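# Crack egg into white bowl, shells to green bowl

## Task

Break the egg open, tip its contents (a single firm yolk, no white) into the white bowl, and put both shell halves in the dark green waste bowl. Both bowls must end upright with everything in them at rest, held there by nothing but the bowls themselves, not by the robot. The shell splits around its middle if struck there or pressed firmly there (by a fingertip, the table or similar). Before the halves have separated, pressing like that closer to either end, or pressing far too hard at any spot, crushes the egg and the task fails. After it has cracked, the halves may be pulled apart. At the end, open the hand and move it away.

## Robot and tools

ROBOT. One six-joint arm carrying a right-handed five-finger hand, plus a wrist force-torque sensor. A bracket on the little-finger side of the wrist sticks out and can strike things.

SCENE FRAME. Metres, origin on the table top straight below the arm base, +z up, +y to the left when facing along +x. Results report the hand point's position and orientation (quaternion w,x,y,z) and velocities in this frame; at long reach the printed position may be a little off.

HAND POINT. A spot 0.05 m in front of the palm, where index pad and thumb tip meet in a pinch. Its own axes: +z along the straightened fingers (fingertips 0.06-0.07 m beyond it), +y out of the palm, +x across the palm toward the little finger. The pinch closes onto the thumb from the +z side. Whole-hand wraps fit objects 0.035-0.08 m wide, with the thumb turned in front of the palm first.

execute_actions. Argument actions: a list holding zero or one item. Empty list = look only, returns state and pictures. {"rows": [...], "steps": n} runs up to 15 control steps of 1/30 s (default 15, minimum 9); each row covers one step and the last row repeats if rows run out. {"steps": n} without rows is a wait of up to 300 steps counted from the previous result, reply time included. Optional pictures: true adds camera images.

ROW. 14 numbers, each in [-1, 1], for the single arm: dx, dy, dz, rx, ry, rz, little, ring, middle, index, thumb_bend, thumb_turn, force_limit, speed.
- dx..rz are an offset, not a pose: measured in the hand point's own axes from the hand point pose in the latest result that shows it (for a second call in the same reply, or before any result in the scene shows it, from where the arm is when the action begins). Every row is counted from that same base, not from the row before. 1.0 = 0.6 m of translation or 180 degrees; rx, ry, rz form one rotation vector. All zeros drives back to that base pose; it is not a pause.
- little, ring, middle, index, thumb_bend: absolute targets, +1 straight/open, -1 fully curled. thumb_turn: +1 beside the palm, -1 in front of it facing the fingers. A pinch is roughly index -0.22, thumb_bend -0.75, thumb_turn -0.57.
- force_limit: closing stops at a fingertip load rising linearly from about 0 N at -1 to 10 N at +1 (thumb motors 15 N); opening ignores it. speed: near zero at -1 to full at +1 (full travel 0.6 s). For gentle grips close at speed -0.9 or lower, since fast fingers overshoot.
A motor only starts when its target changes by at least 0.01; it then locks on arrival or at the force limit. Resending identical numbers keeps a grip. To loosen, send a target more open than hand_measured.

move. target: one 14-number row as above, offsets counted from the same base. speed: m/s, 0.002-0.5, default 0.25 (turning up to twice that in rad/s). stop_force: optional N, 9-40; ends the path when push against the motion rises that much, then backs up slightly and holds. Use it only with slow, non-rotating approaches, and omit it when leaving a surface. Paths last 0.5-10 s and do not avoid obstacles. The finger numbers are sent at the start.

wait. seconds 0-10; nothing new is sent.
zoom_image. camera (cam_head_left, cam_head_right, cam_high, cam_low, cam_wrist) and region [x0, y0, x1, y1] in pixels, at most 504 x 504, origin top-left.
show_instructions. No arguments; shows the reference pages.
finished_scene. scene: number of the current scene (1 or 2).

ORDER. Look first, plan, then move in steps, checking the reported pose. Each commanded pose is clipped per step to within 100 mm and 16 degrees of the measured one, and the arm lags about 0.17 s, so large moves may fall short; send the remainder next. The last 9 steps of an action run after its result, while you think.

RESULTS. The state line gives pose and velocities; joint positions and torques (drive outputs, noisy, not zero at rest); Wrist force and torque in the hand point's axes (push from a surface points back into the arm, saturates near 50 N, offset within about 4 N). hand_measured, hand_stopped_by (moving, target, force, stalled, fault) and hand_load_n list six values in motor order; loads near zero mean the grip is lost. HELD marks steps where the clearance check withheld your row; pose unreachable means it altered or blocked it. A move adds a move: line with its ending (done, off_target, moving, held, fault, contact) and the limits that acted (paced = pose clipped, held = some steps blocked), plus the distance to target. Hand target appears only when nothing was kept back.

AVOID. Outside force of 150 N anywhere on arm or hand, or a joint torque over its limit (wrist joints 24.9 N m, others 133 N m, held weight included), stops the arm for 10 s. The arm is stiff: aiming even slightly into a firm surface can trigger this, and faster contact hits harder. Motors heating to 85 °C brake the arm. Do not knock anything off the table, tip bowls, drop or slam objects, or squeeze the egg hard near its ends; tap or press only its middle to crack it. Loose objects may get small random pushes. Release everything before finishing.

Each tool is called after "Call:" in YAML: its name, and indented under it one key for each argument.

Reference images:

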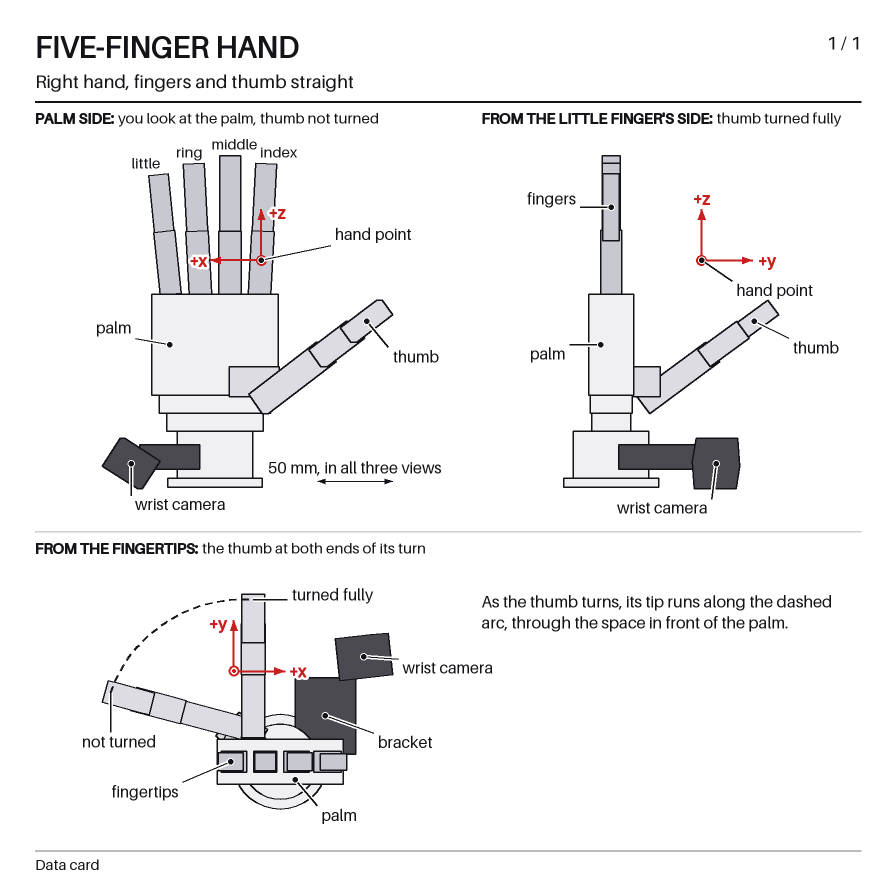

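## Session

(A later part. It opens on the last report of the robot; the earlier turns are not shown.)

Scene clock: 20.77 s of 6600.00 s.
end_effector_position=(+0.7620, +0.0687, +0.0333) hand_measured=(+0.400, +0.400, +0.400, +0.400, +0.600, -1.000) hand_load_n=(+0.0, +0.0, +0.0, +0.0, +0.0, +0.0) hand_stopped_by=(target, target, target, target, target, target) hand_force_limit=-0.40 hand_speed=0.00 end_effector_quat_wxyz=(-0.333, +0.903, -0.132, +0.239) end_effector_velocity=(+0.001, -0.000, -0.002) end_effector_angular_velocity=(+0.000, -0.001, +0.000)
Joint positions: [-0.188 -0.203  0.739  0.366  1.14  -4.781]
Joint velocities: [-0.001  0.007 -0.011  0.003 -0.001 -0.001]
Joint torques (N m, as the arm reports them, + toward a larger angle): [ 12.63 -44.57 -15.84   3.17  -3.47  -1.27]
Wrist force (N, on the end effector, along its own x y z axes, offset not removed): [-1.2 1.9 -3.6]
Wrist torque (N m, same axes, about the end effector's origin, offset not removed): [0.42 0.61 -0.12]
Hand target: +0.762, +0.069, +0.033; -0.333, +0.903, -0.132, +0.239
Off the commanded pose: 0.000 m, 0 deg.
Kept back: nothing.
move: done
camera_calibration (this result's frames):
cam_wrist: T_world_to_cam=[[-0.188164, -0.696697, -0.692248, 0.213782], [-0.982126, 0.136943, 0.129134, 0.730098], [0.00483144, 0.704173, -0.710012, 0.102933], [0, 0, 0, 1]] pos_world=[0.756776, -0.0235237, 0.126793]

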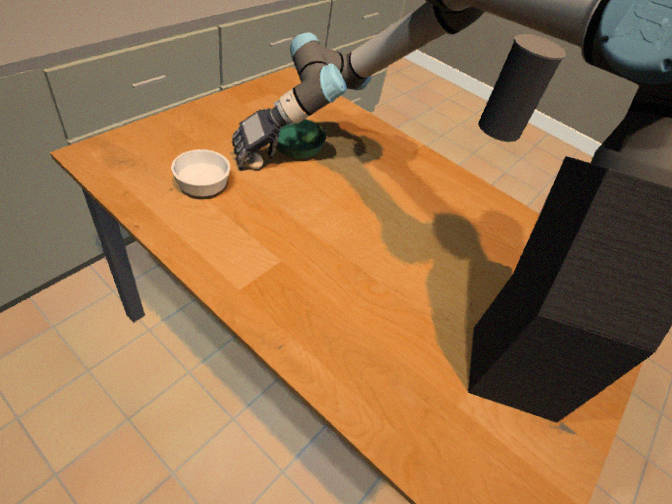

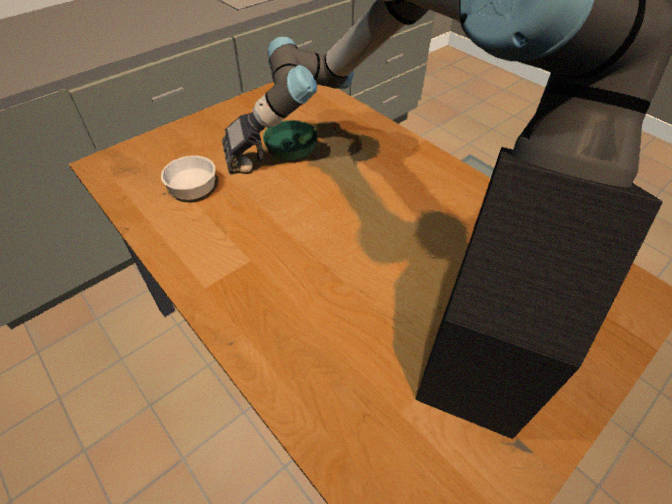

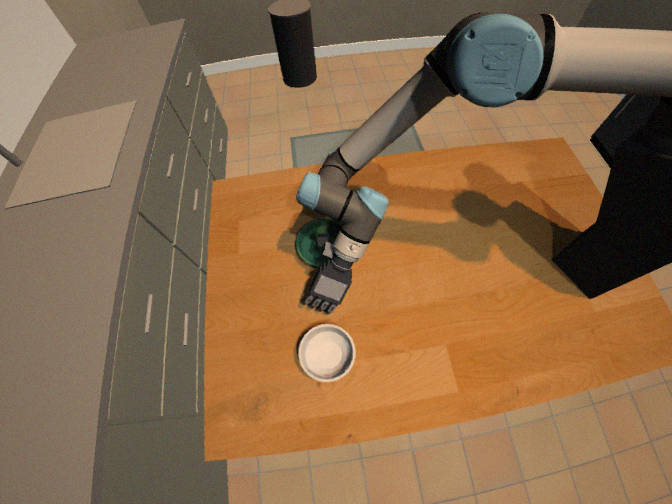

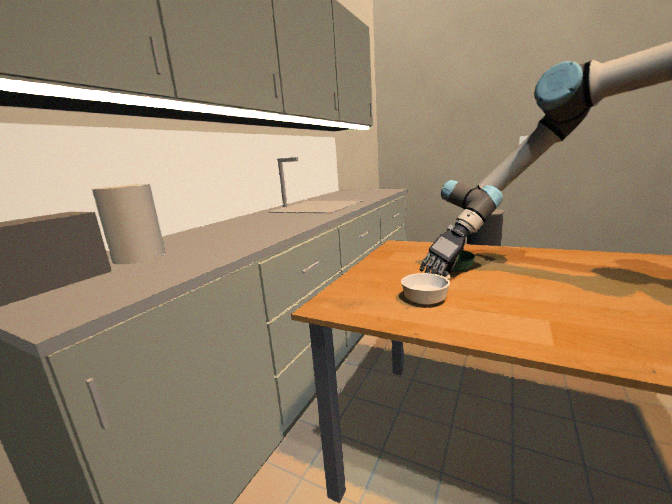

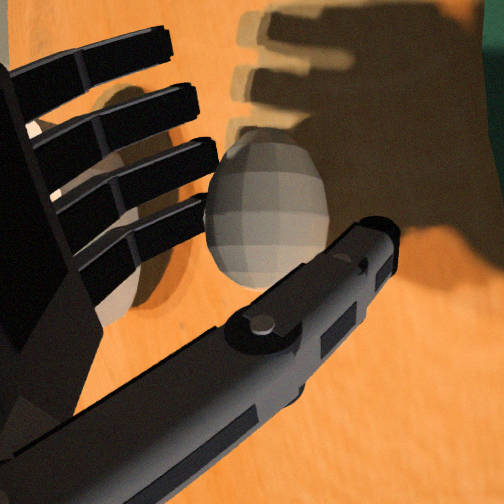

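Call:
move:
  target: [-0.004,0.004,0.012,0.083,0,0,0.4,0.4,0.4,0.4,0.6,-1,-0.4,0]
  speed: 0.05

Call:
move:
  target: [0,0,0,0,0,0,0.4,0.4,-0.3,-0.3,0.3,-1,-0.4,-0.9]

Call:
zoom_image:
  camera: "cam_head_right"
  region: [170, 90, 310, 200]

Scene clock: 24.13 s of 6600.00 s.
end_effector_position=(+0.7634, +0.0718, +0.0260) hand_measured=(+0.400, +0.400, +0.400, +0.400, +0.600, -1.000) hand_load_n=(+0.0, +0.0, +0.0, +0.0, +0.0, +0.0) hand_stopped_by=(target, target, target, target, target, target) hand_force_limit=-0.40 hand_speed=0.00 end_effector_quat_wxyz=(-0.447, +0.852, -0.100, +0.254) end_effector_velocity=(-0.001, +0.001, -0.001) end_effector_angular_velocity=(+0.010, -0.001, +0.006)
Joint positions: [-0.278 -0.099  0.59   0.497  0.83  -4.89 ]
Joint velocities: [-0.004  0.011 -0.018  0.017 -0.012 -0.008]
Joint torques (N m, as the arm reports them, + toward a larger angle): [ 13.29 -43.21 -14.42   3.7   -3.16  -1.49]
Wrist force (N, on the end effector, along its own x y z axes, offset not removed): [0.6 2.1 -1.0]
Wrist torque (N m, same axes, about the end effector's origin, offset not removed): [0.24 0.09 0.04]
Hand target: +0.763, +0.072, +0.026; -0.448, +0.852, -0.099, +0.254
Off the commanded pose: 0.000 m, 0 deg.
Kept back: nothing.
move: done
camera_calibration (this result's frames):
cam_wrist: T_world_to_cam=[[-0.0535649, -0.537174, -0.841769, 0.1009], [-0.998564, 0.0291123, 0.0449644, 0.754481], [0.000352127, 0.842969, -0.537963, 0.0845532], [0, 0, 0, 1]] pos_world=[0.758773, -0.0390395, 0.0964961]

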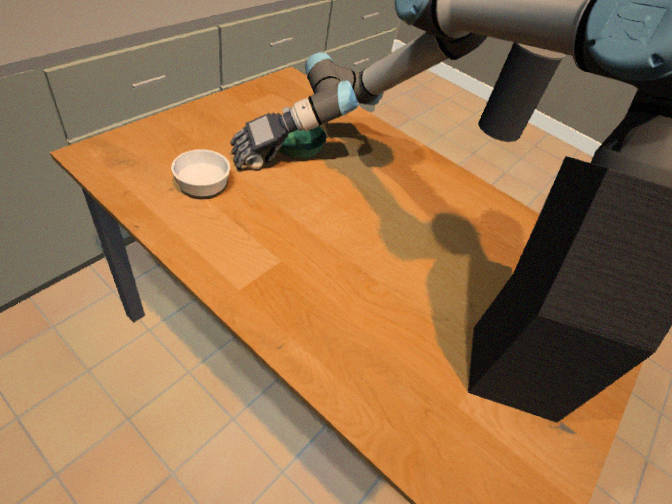

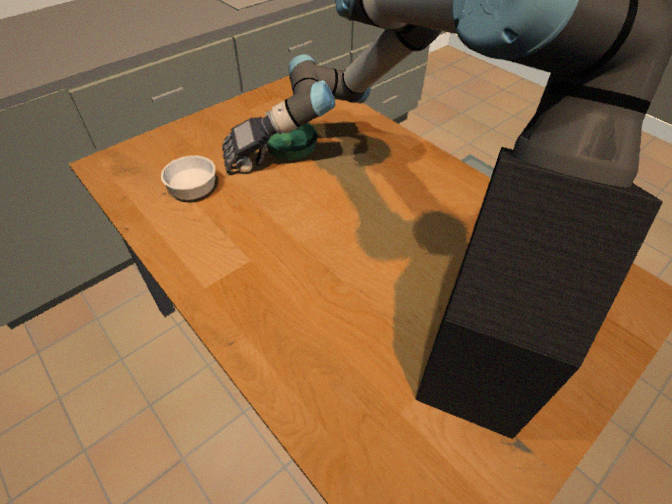

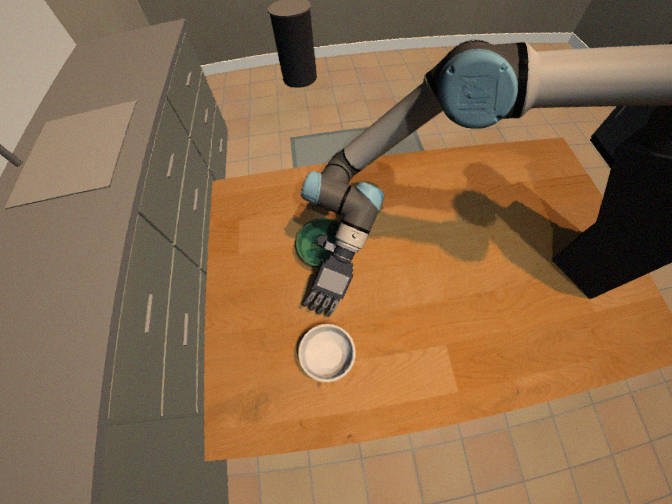

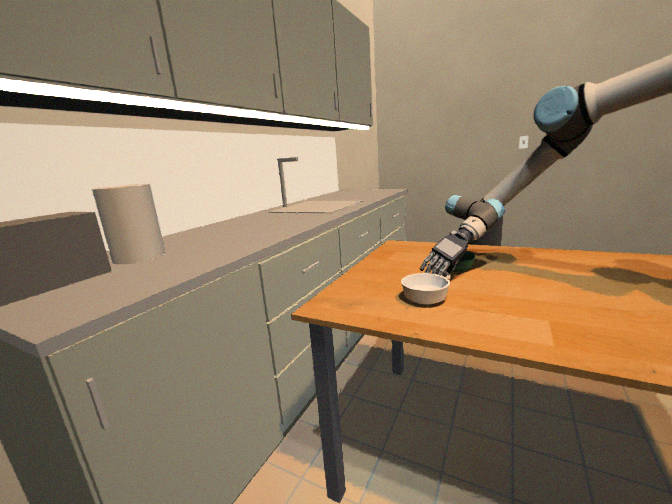

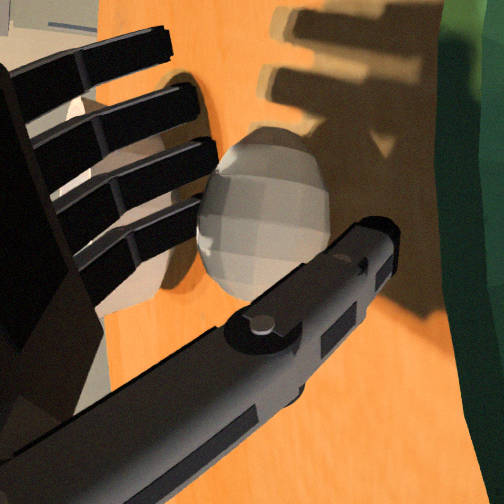

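Scene clock: 26.73 s of 6600.00 s.
end_effector_position=(+0.7634, +0.0718, +0.0260) hand_measured=(+0.400, +0.400, +0.046, +0.008, +0.366, -1.000) hand_load_n=(+0.0, +0.0, +3.0, +3.5, +6.0, +0.5) hand_stopped_by=(target, target, force, force, force, target) hand_force_limit=-0.40 hand_speed=-0.90 end_effector_quat_wxyz=(-0.447, +0.852, -0.100, +0.254) end_effector_velocity=(+0.000, -0.000, +0.000) end_effector_angular_velocity=(-0.001, +0.000, -0.000)
Joint positions: [-0.278 -0.099  0.59   0.497  0.83  -4.89 ]
Joint velocities: [-0.    -0.001  0.     0.     0.001 -0.   ]
Joint torques (N m, as the arm reports them, + toward a larger angle): [ 37.58 -57.92  -2.49   0.93   0.81   1.72]
Wrist force (N, on the end effector, along its own x y z axes, offset not removed): [-0.6 3.7 0.3]
Wrist torque (N m, same axes, about the end effector's origin, offset not removed): [0.40 0.30 0.20]
Hand target: +0.763, +0.072, +0.026; -0.447, +0.852, -0.100, +0.254
Off the commanded pose: 0.000 m, 0 deg.
Kept back: nothing.
move: done
camera_calibration (this result's frames):
cam_wrist: T_world_to_cam=[[-0.0535651, -0.537179, -0.841766, 0.100901], [-0.998564, 0.0291114, 0.0449652, 0.754481], [0.000350671, 0.842966, -0.537967, 0.0845534], [0, 0, 0, 1]] pos_world=[0.758773, -0.0390379, 0.0964964]

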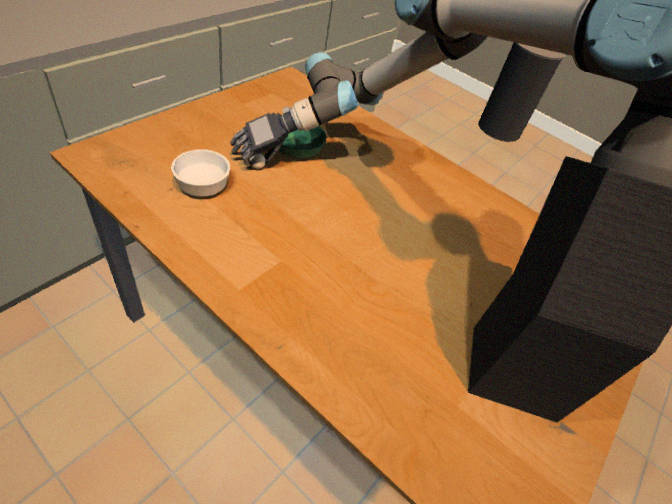

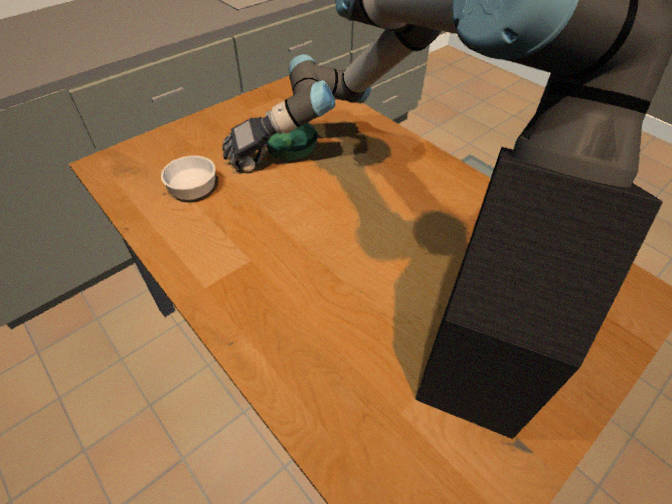

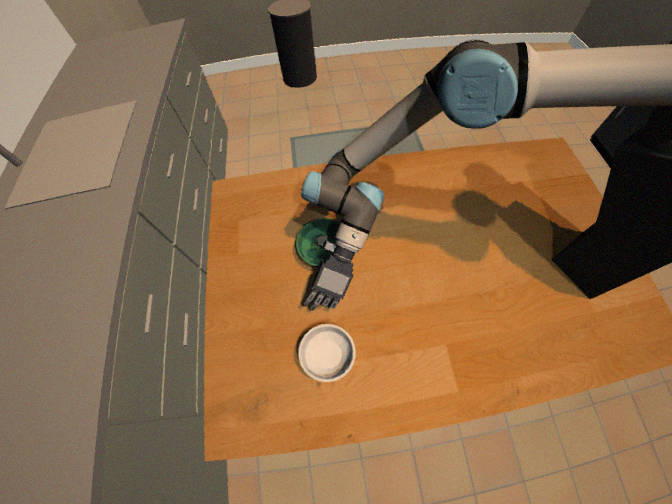

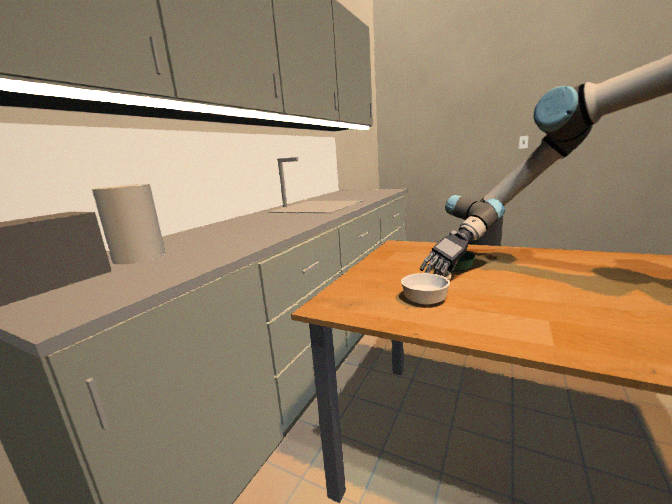

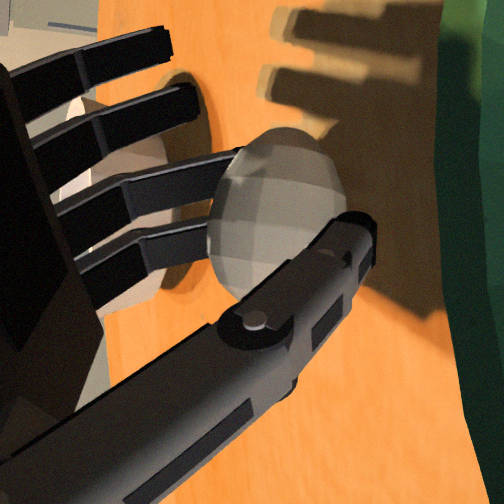

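Region (170, 90, 310, 200) of cam_head_right's 672x504 image, scaled by 3.600, with more detail than that image has; it fills the top 396 rows of this view, and the rest is white.

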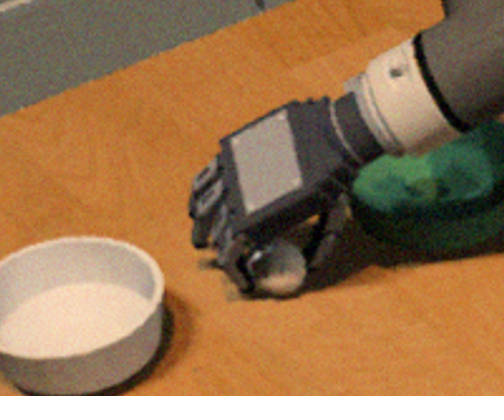

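Call:
move:
  target: [0.049,-0.115,-0.067,0,0,0,0.4,0.4,-0.3,-0.3,0.3,-1,-0.4,-0.9]
  speed: 0.1

Call:
move:
  target: [-0.074,-0.148,0.2,-0.095,0.226,0.131,0.4,0.4,-0.3,-0.3,0.3,-1,-0.4,-0.9]
  speed: 0.15

Call:
zoom_image:
  camera: "cam_low"
  region: [370, 210, 500, 320]

Call:
zoom_image:
  camera: "cam_head_left"
  region: [140, 100, 280, 210]

Scene clock: 28.87 s of 6600.00 s.
end_effector_position=(+0.7637, +0.0714, +0.1109) hand_measured=(+0.400, +0.400, +0.046, +0.008, +0.366, -1.000) hand_load_n=(+0.0, +0.0, +3.0, +3.5, +6.0, +0.5) hand_stopped_by=(target, target, force, force, force, target) hand_force_limit=-0.40 hand_speed=-0.90 end_effector_quat_wxyz=(-0.447, +0.852, -0.100, +0.254) end_effector_velocity=(-0.000, +0.000, +0.003) end_effector_angular_velocity=(+0.000, -0.000, -0.001)
Joint positions: [-0.238 -0.313  0.838  0.434  0.852 -4.845]
Joint velocities: [ 0.001 -0.007  0.008 -0.003  0.     0.002]
Joint torques (N m, as the arm reports them, + toward a larger angle): [ 37.85 -59.9   -3.02   0.87   0.92   1.65]
Wrist force (N, on the end effector, along its own x y z axes, offset not removed): [2.0 0.2 0.1]
Wrist torque (N m, same axes, about the end effector's origin, offset not removed): [-0.09 -0.32 0.26]
Hand target: +0.764, +0.071, +0.111; -0.447, +0.852, -0.100, +0.254
Off the commanded pose: 0.000 m, 0 deg.
Kept back: nothing.
move: done
camera_calibration (this result's frames):
cam_wrist: T_world_to_cam=[[-0.0535651, -0.537118, -0.841805, 0.172105], [-0.998564, 0.0290791, 0.0449858, 0.750969], [0.000316254, 0.843006, -0.537905, 0.130555], [0, 0, 0, 1]] pos_world=[0.759068, -0.039455, 0.181322]

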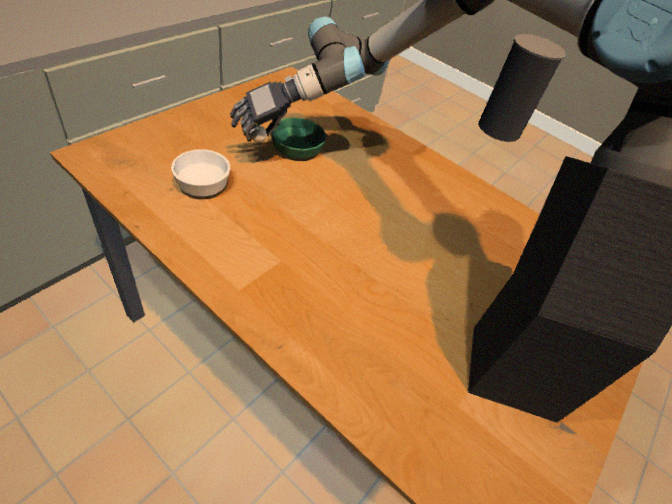

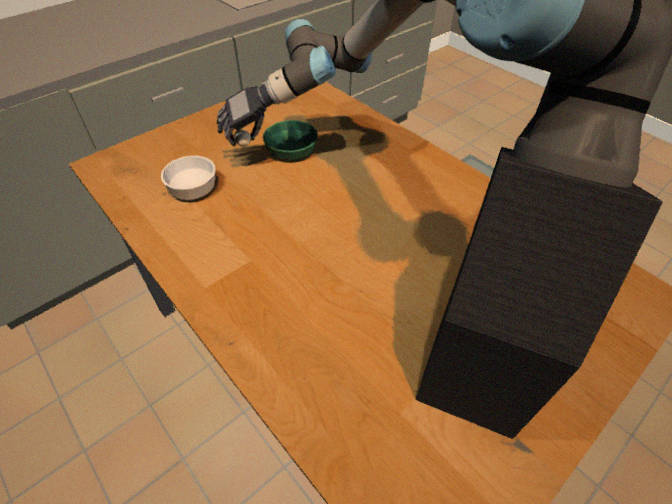

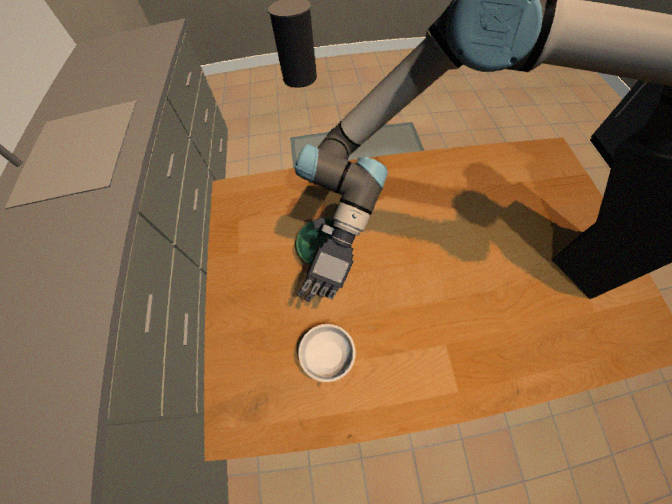

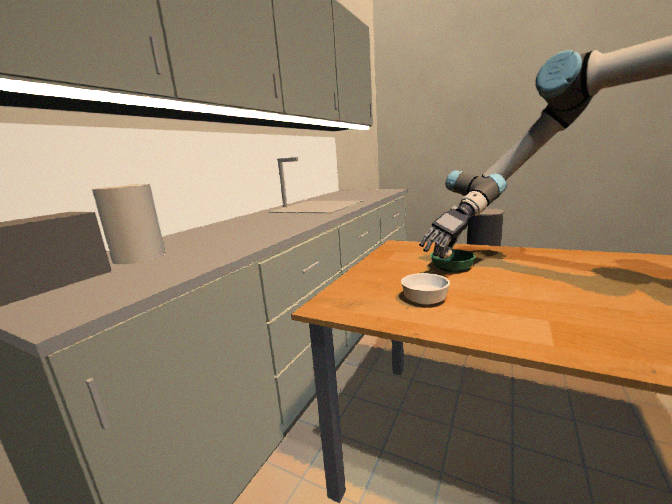

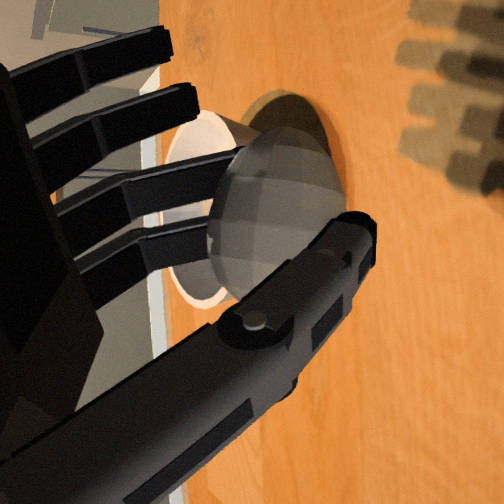

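Scene clock: 32.23 s of 6600.00 s.
end_effector_position=(+0.7831, +0.2256, +0.1119) hand_measured=(+0.400, +0.400, +0.046, +0.008, +0.366, -1.000) hand_load_n=(+0.0, +0.0, +3.0, +3.5, +6.0, +0.5) hand_stopped_by=(target, target, force, force, force, target) hand_force_limit=-0.40 hand_speed=-0.90 end_effector_quat_wxyz=(-0.299, +0.729, -0.451, +0.419) end_effector_velocity=(+0.001, +0.002, +0.000) end_effector_angular_velocity=(-0.001, +0.000, -0.013)
Joint positions: [ 0.153 -0.335  1.215 -0.609  1.711 -3.974]
Joint velocities: [ 0.007  0.005 -0.008 -0.002  0.018  0.006]
Joint torques (N m, as the arm reports them, + toward a larger angle): [ 39.15 -41.06 -11.91  -0.91   2.     1.58]
Wrist force (N, on the end effector, along its own x y z axes, offset not removed): [-2.9 1.8 0.0]
Wrist torque (N m, same axes, about the end effector's origin, offset not removed): [0.24 0.43 0.02]
Hand target: +0.783, +0.226, +0.112; -0.299, +0.729, -0.451, +0.419
Off the commanded pose: 0.001 m, 0 deg.
Kept back: nothing.
move: done
camera_calibration (this result's frames):
cam_wrist: T_world_to_cam=[[-0.445029, -0.302877, -0.842742, 0.510693], [-0.619597, 0.783596, 0.0455716, 0.298822], [0.646567, 0.542441, -0.536385, -0.437352], [0, 0, 0, 1]] pos_world=[0.6952, 0.157759, 0.182176]

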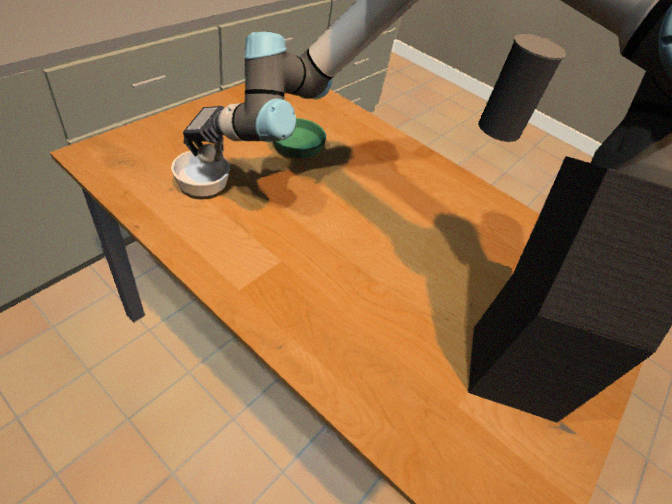

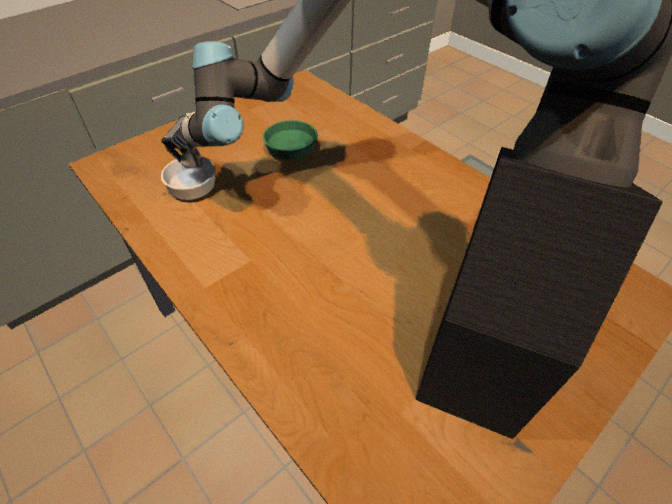

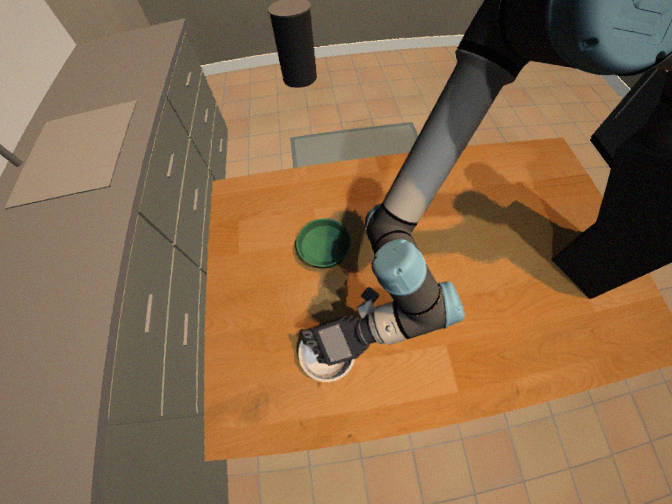

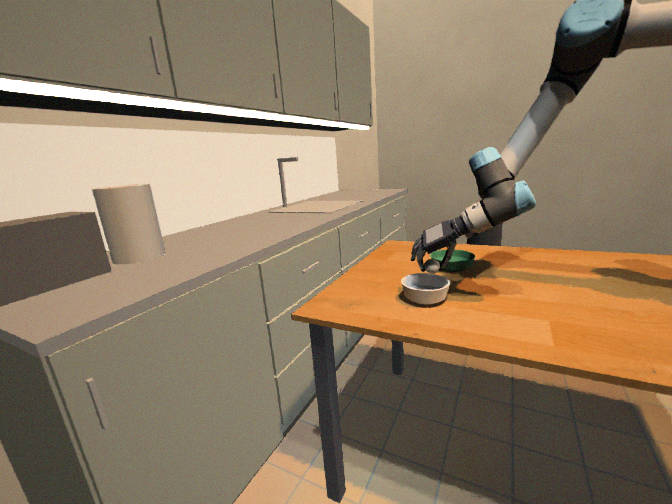

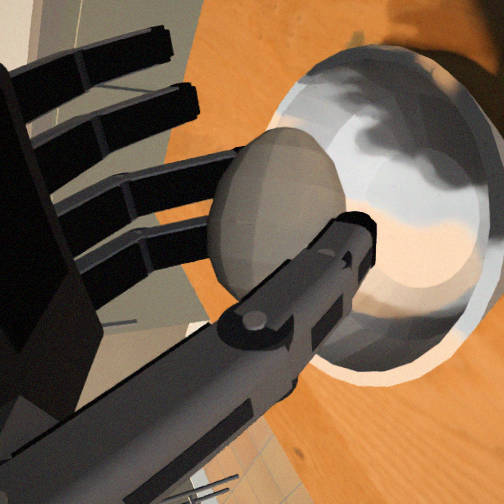

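Region (370, 210, 500, 320) of cam_low's 672x504 image, scaled by 3.877, with more detail than that image has; it fills the top 426 rows of this view, and the rest is white.

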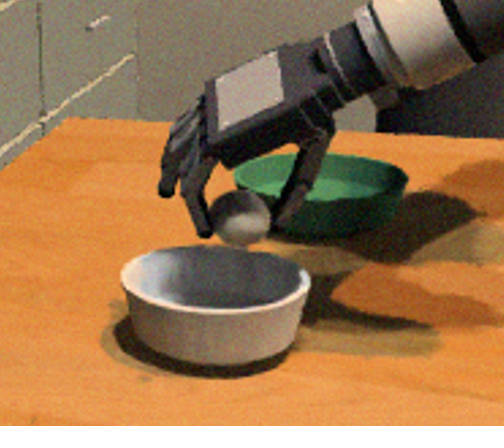

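Region (140, 100, 280, 210) of cam_head_left's 672x504 image, scaled by 3.600, with more detail than that image has; it fills the top 396 rows of this view, and the rest is white.

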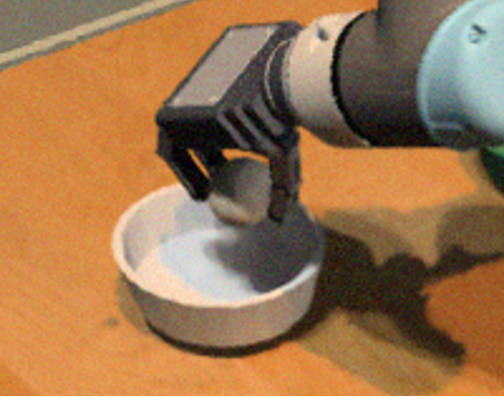

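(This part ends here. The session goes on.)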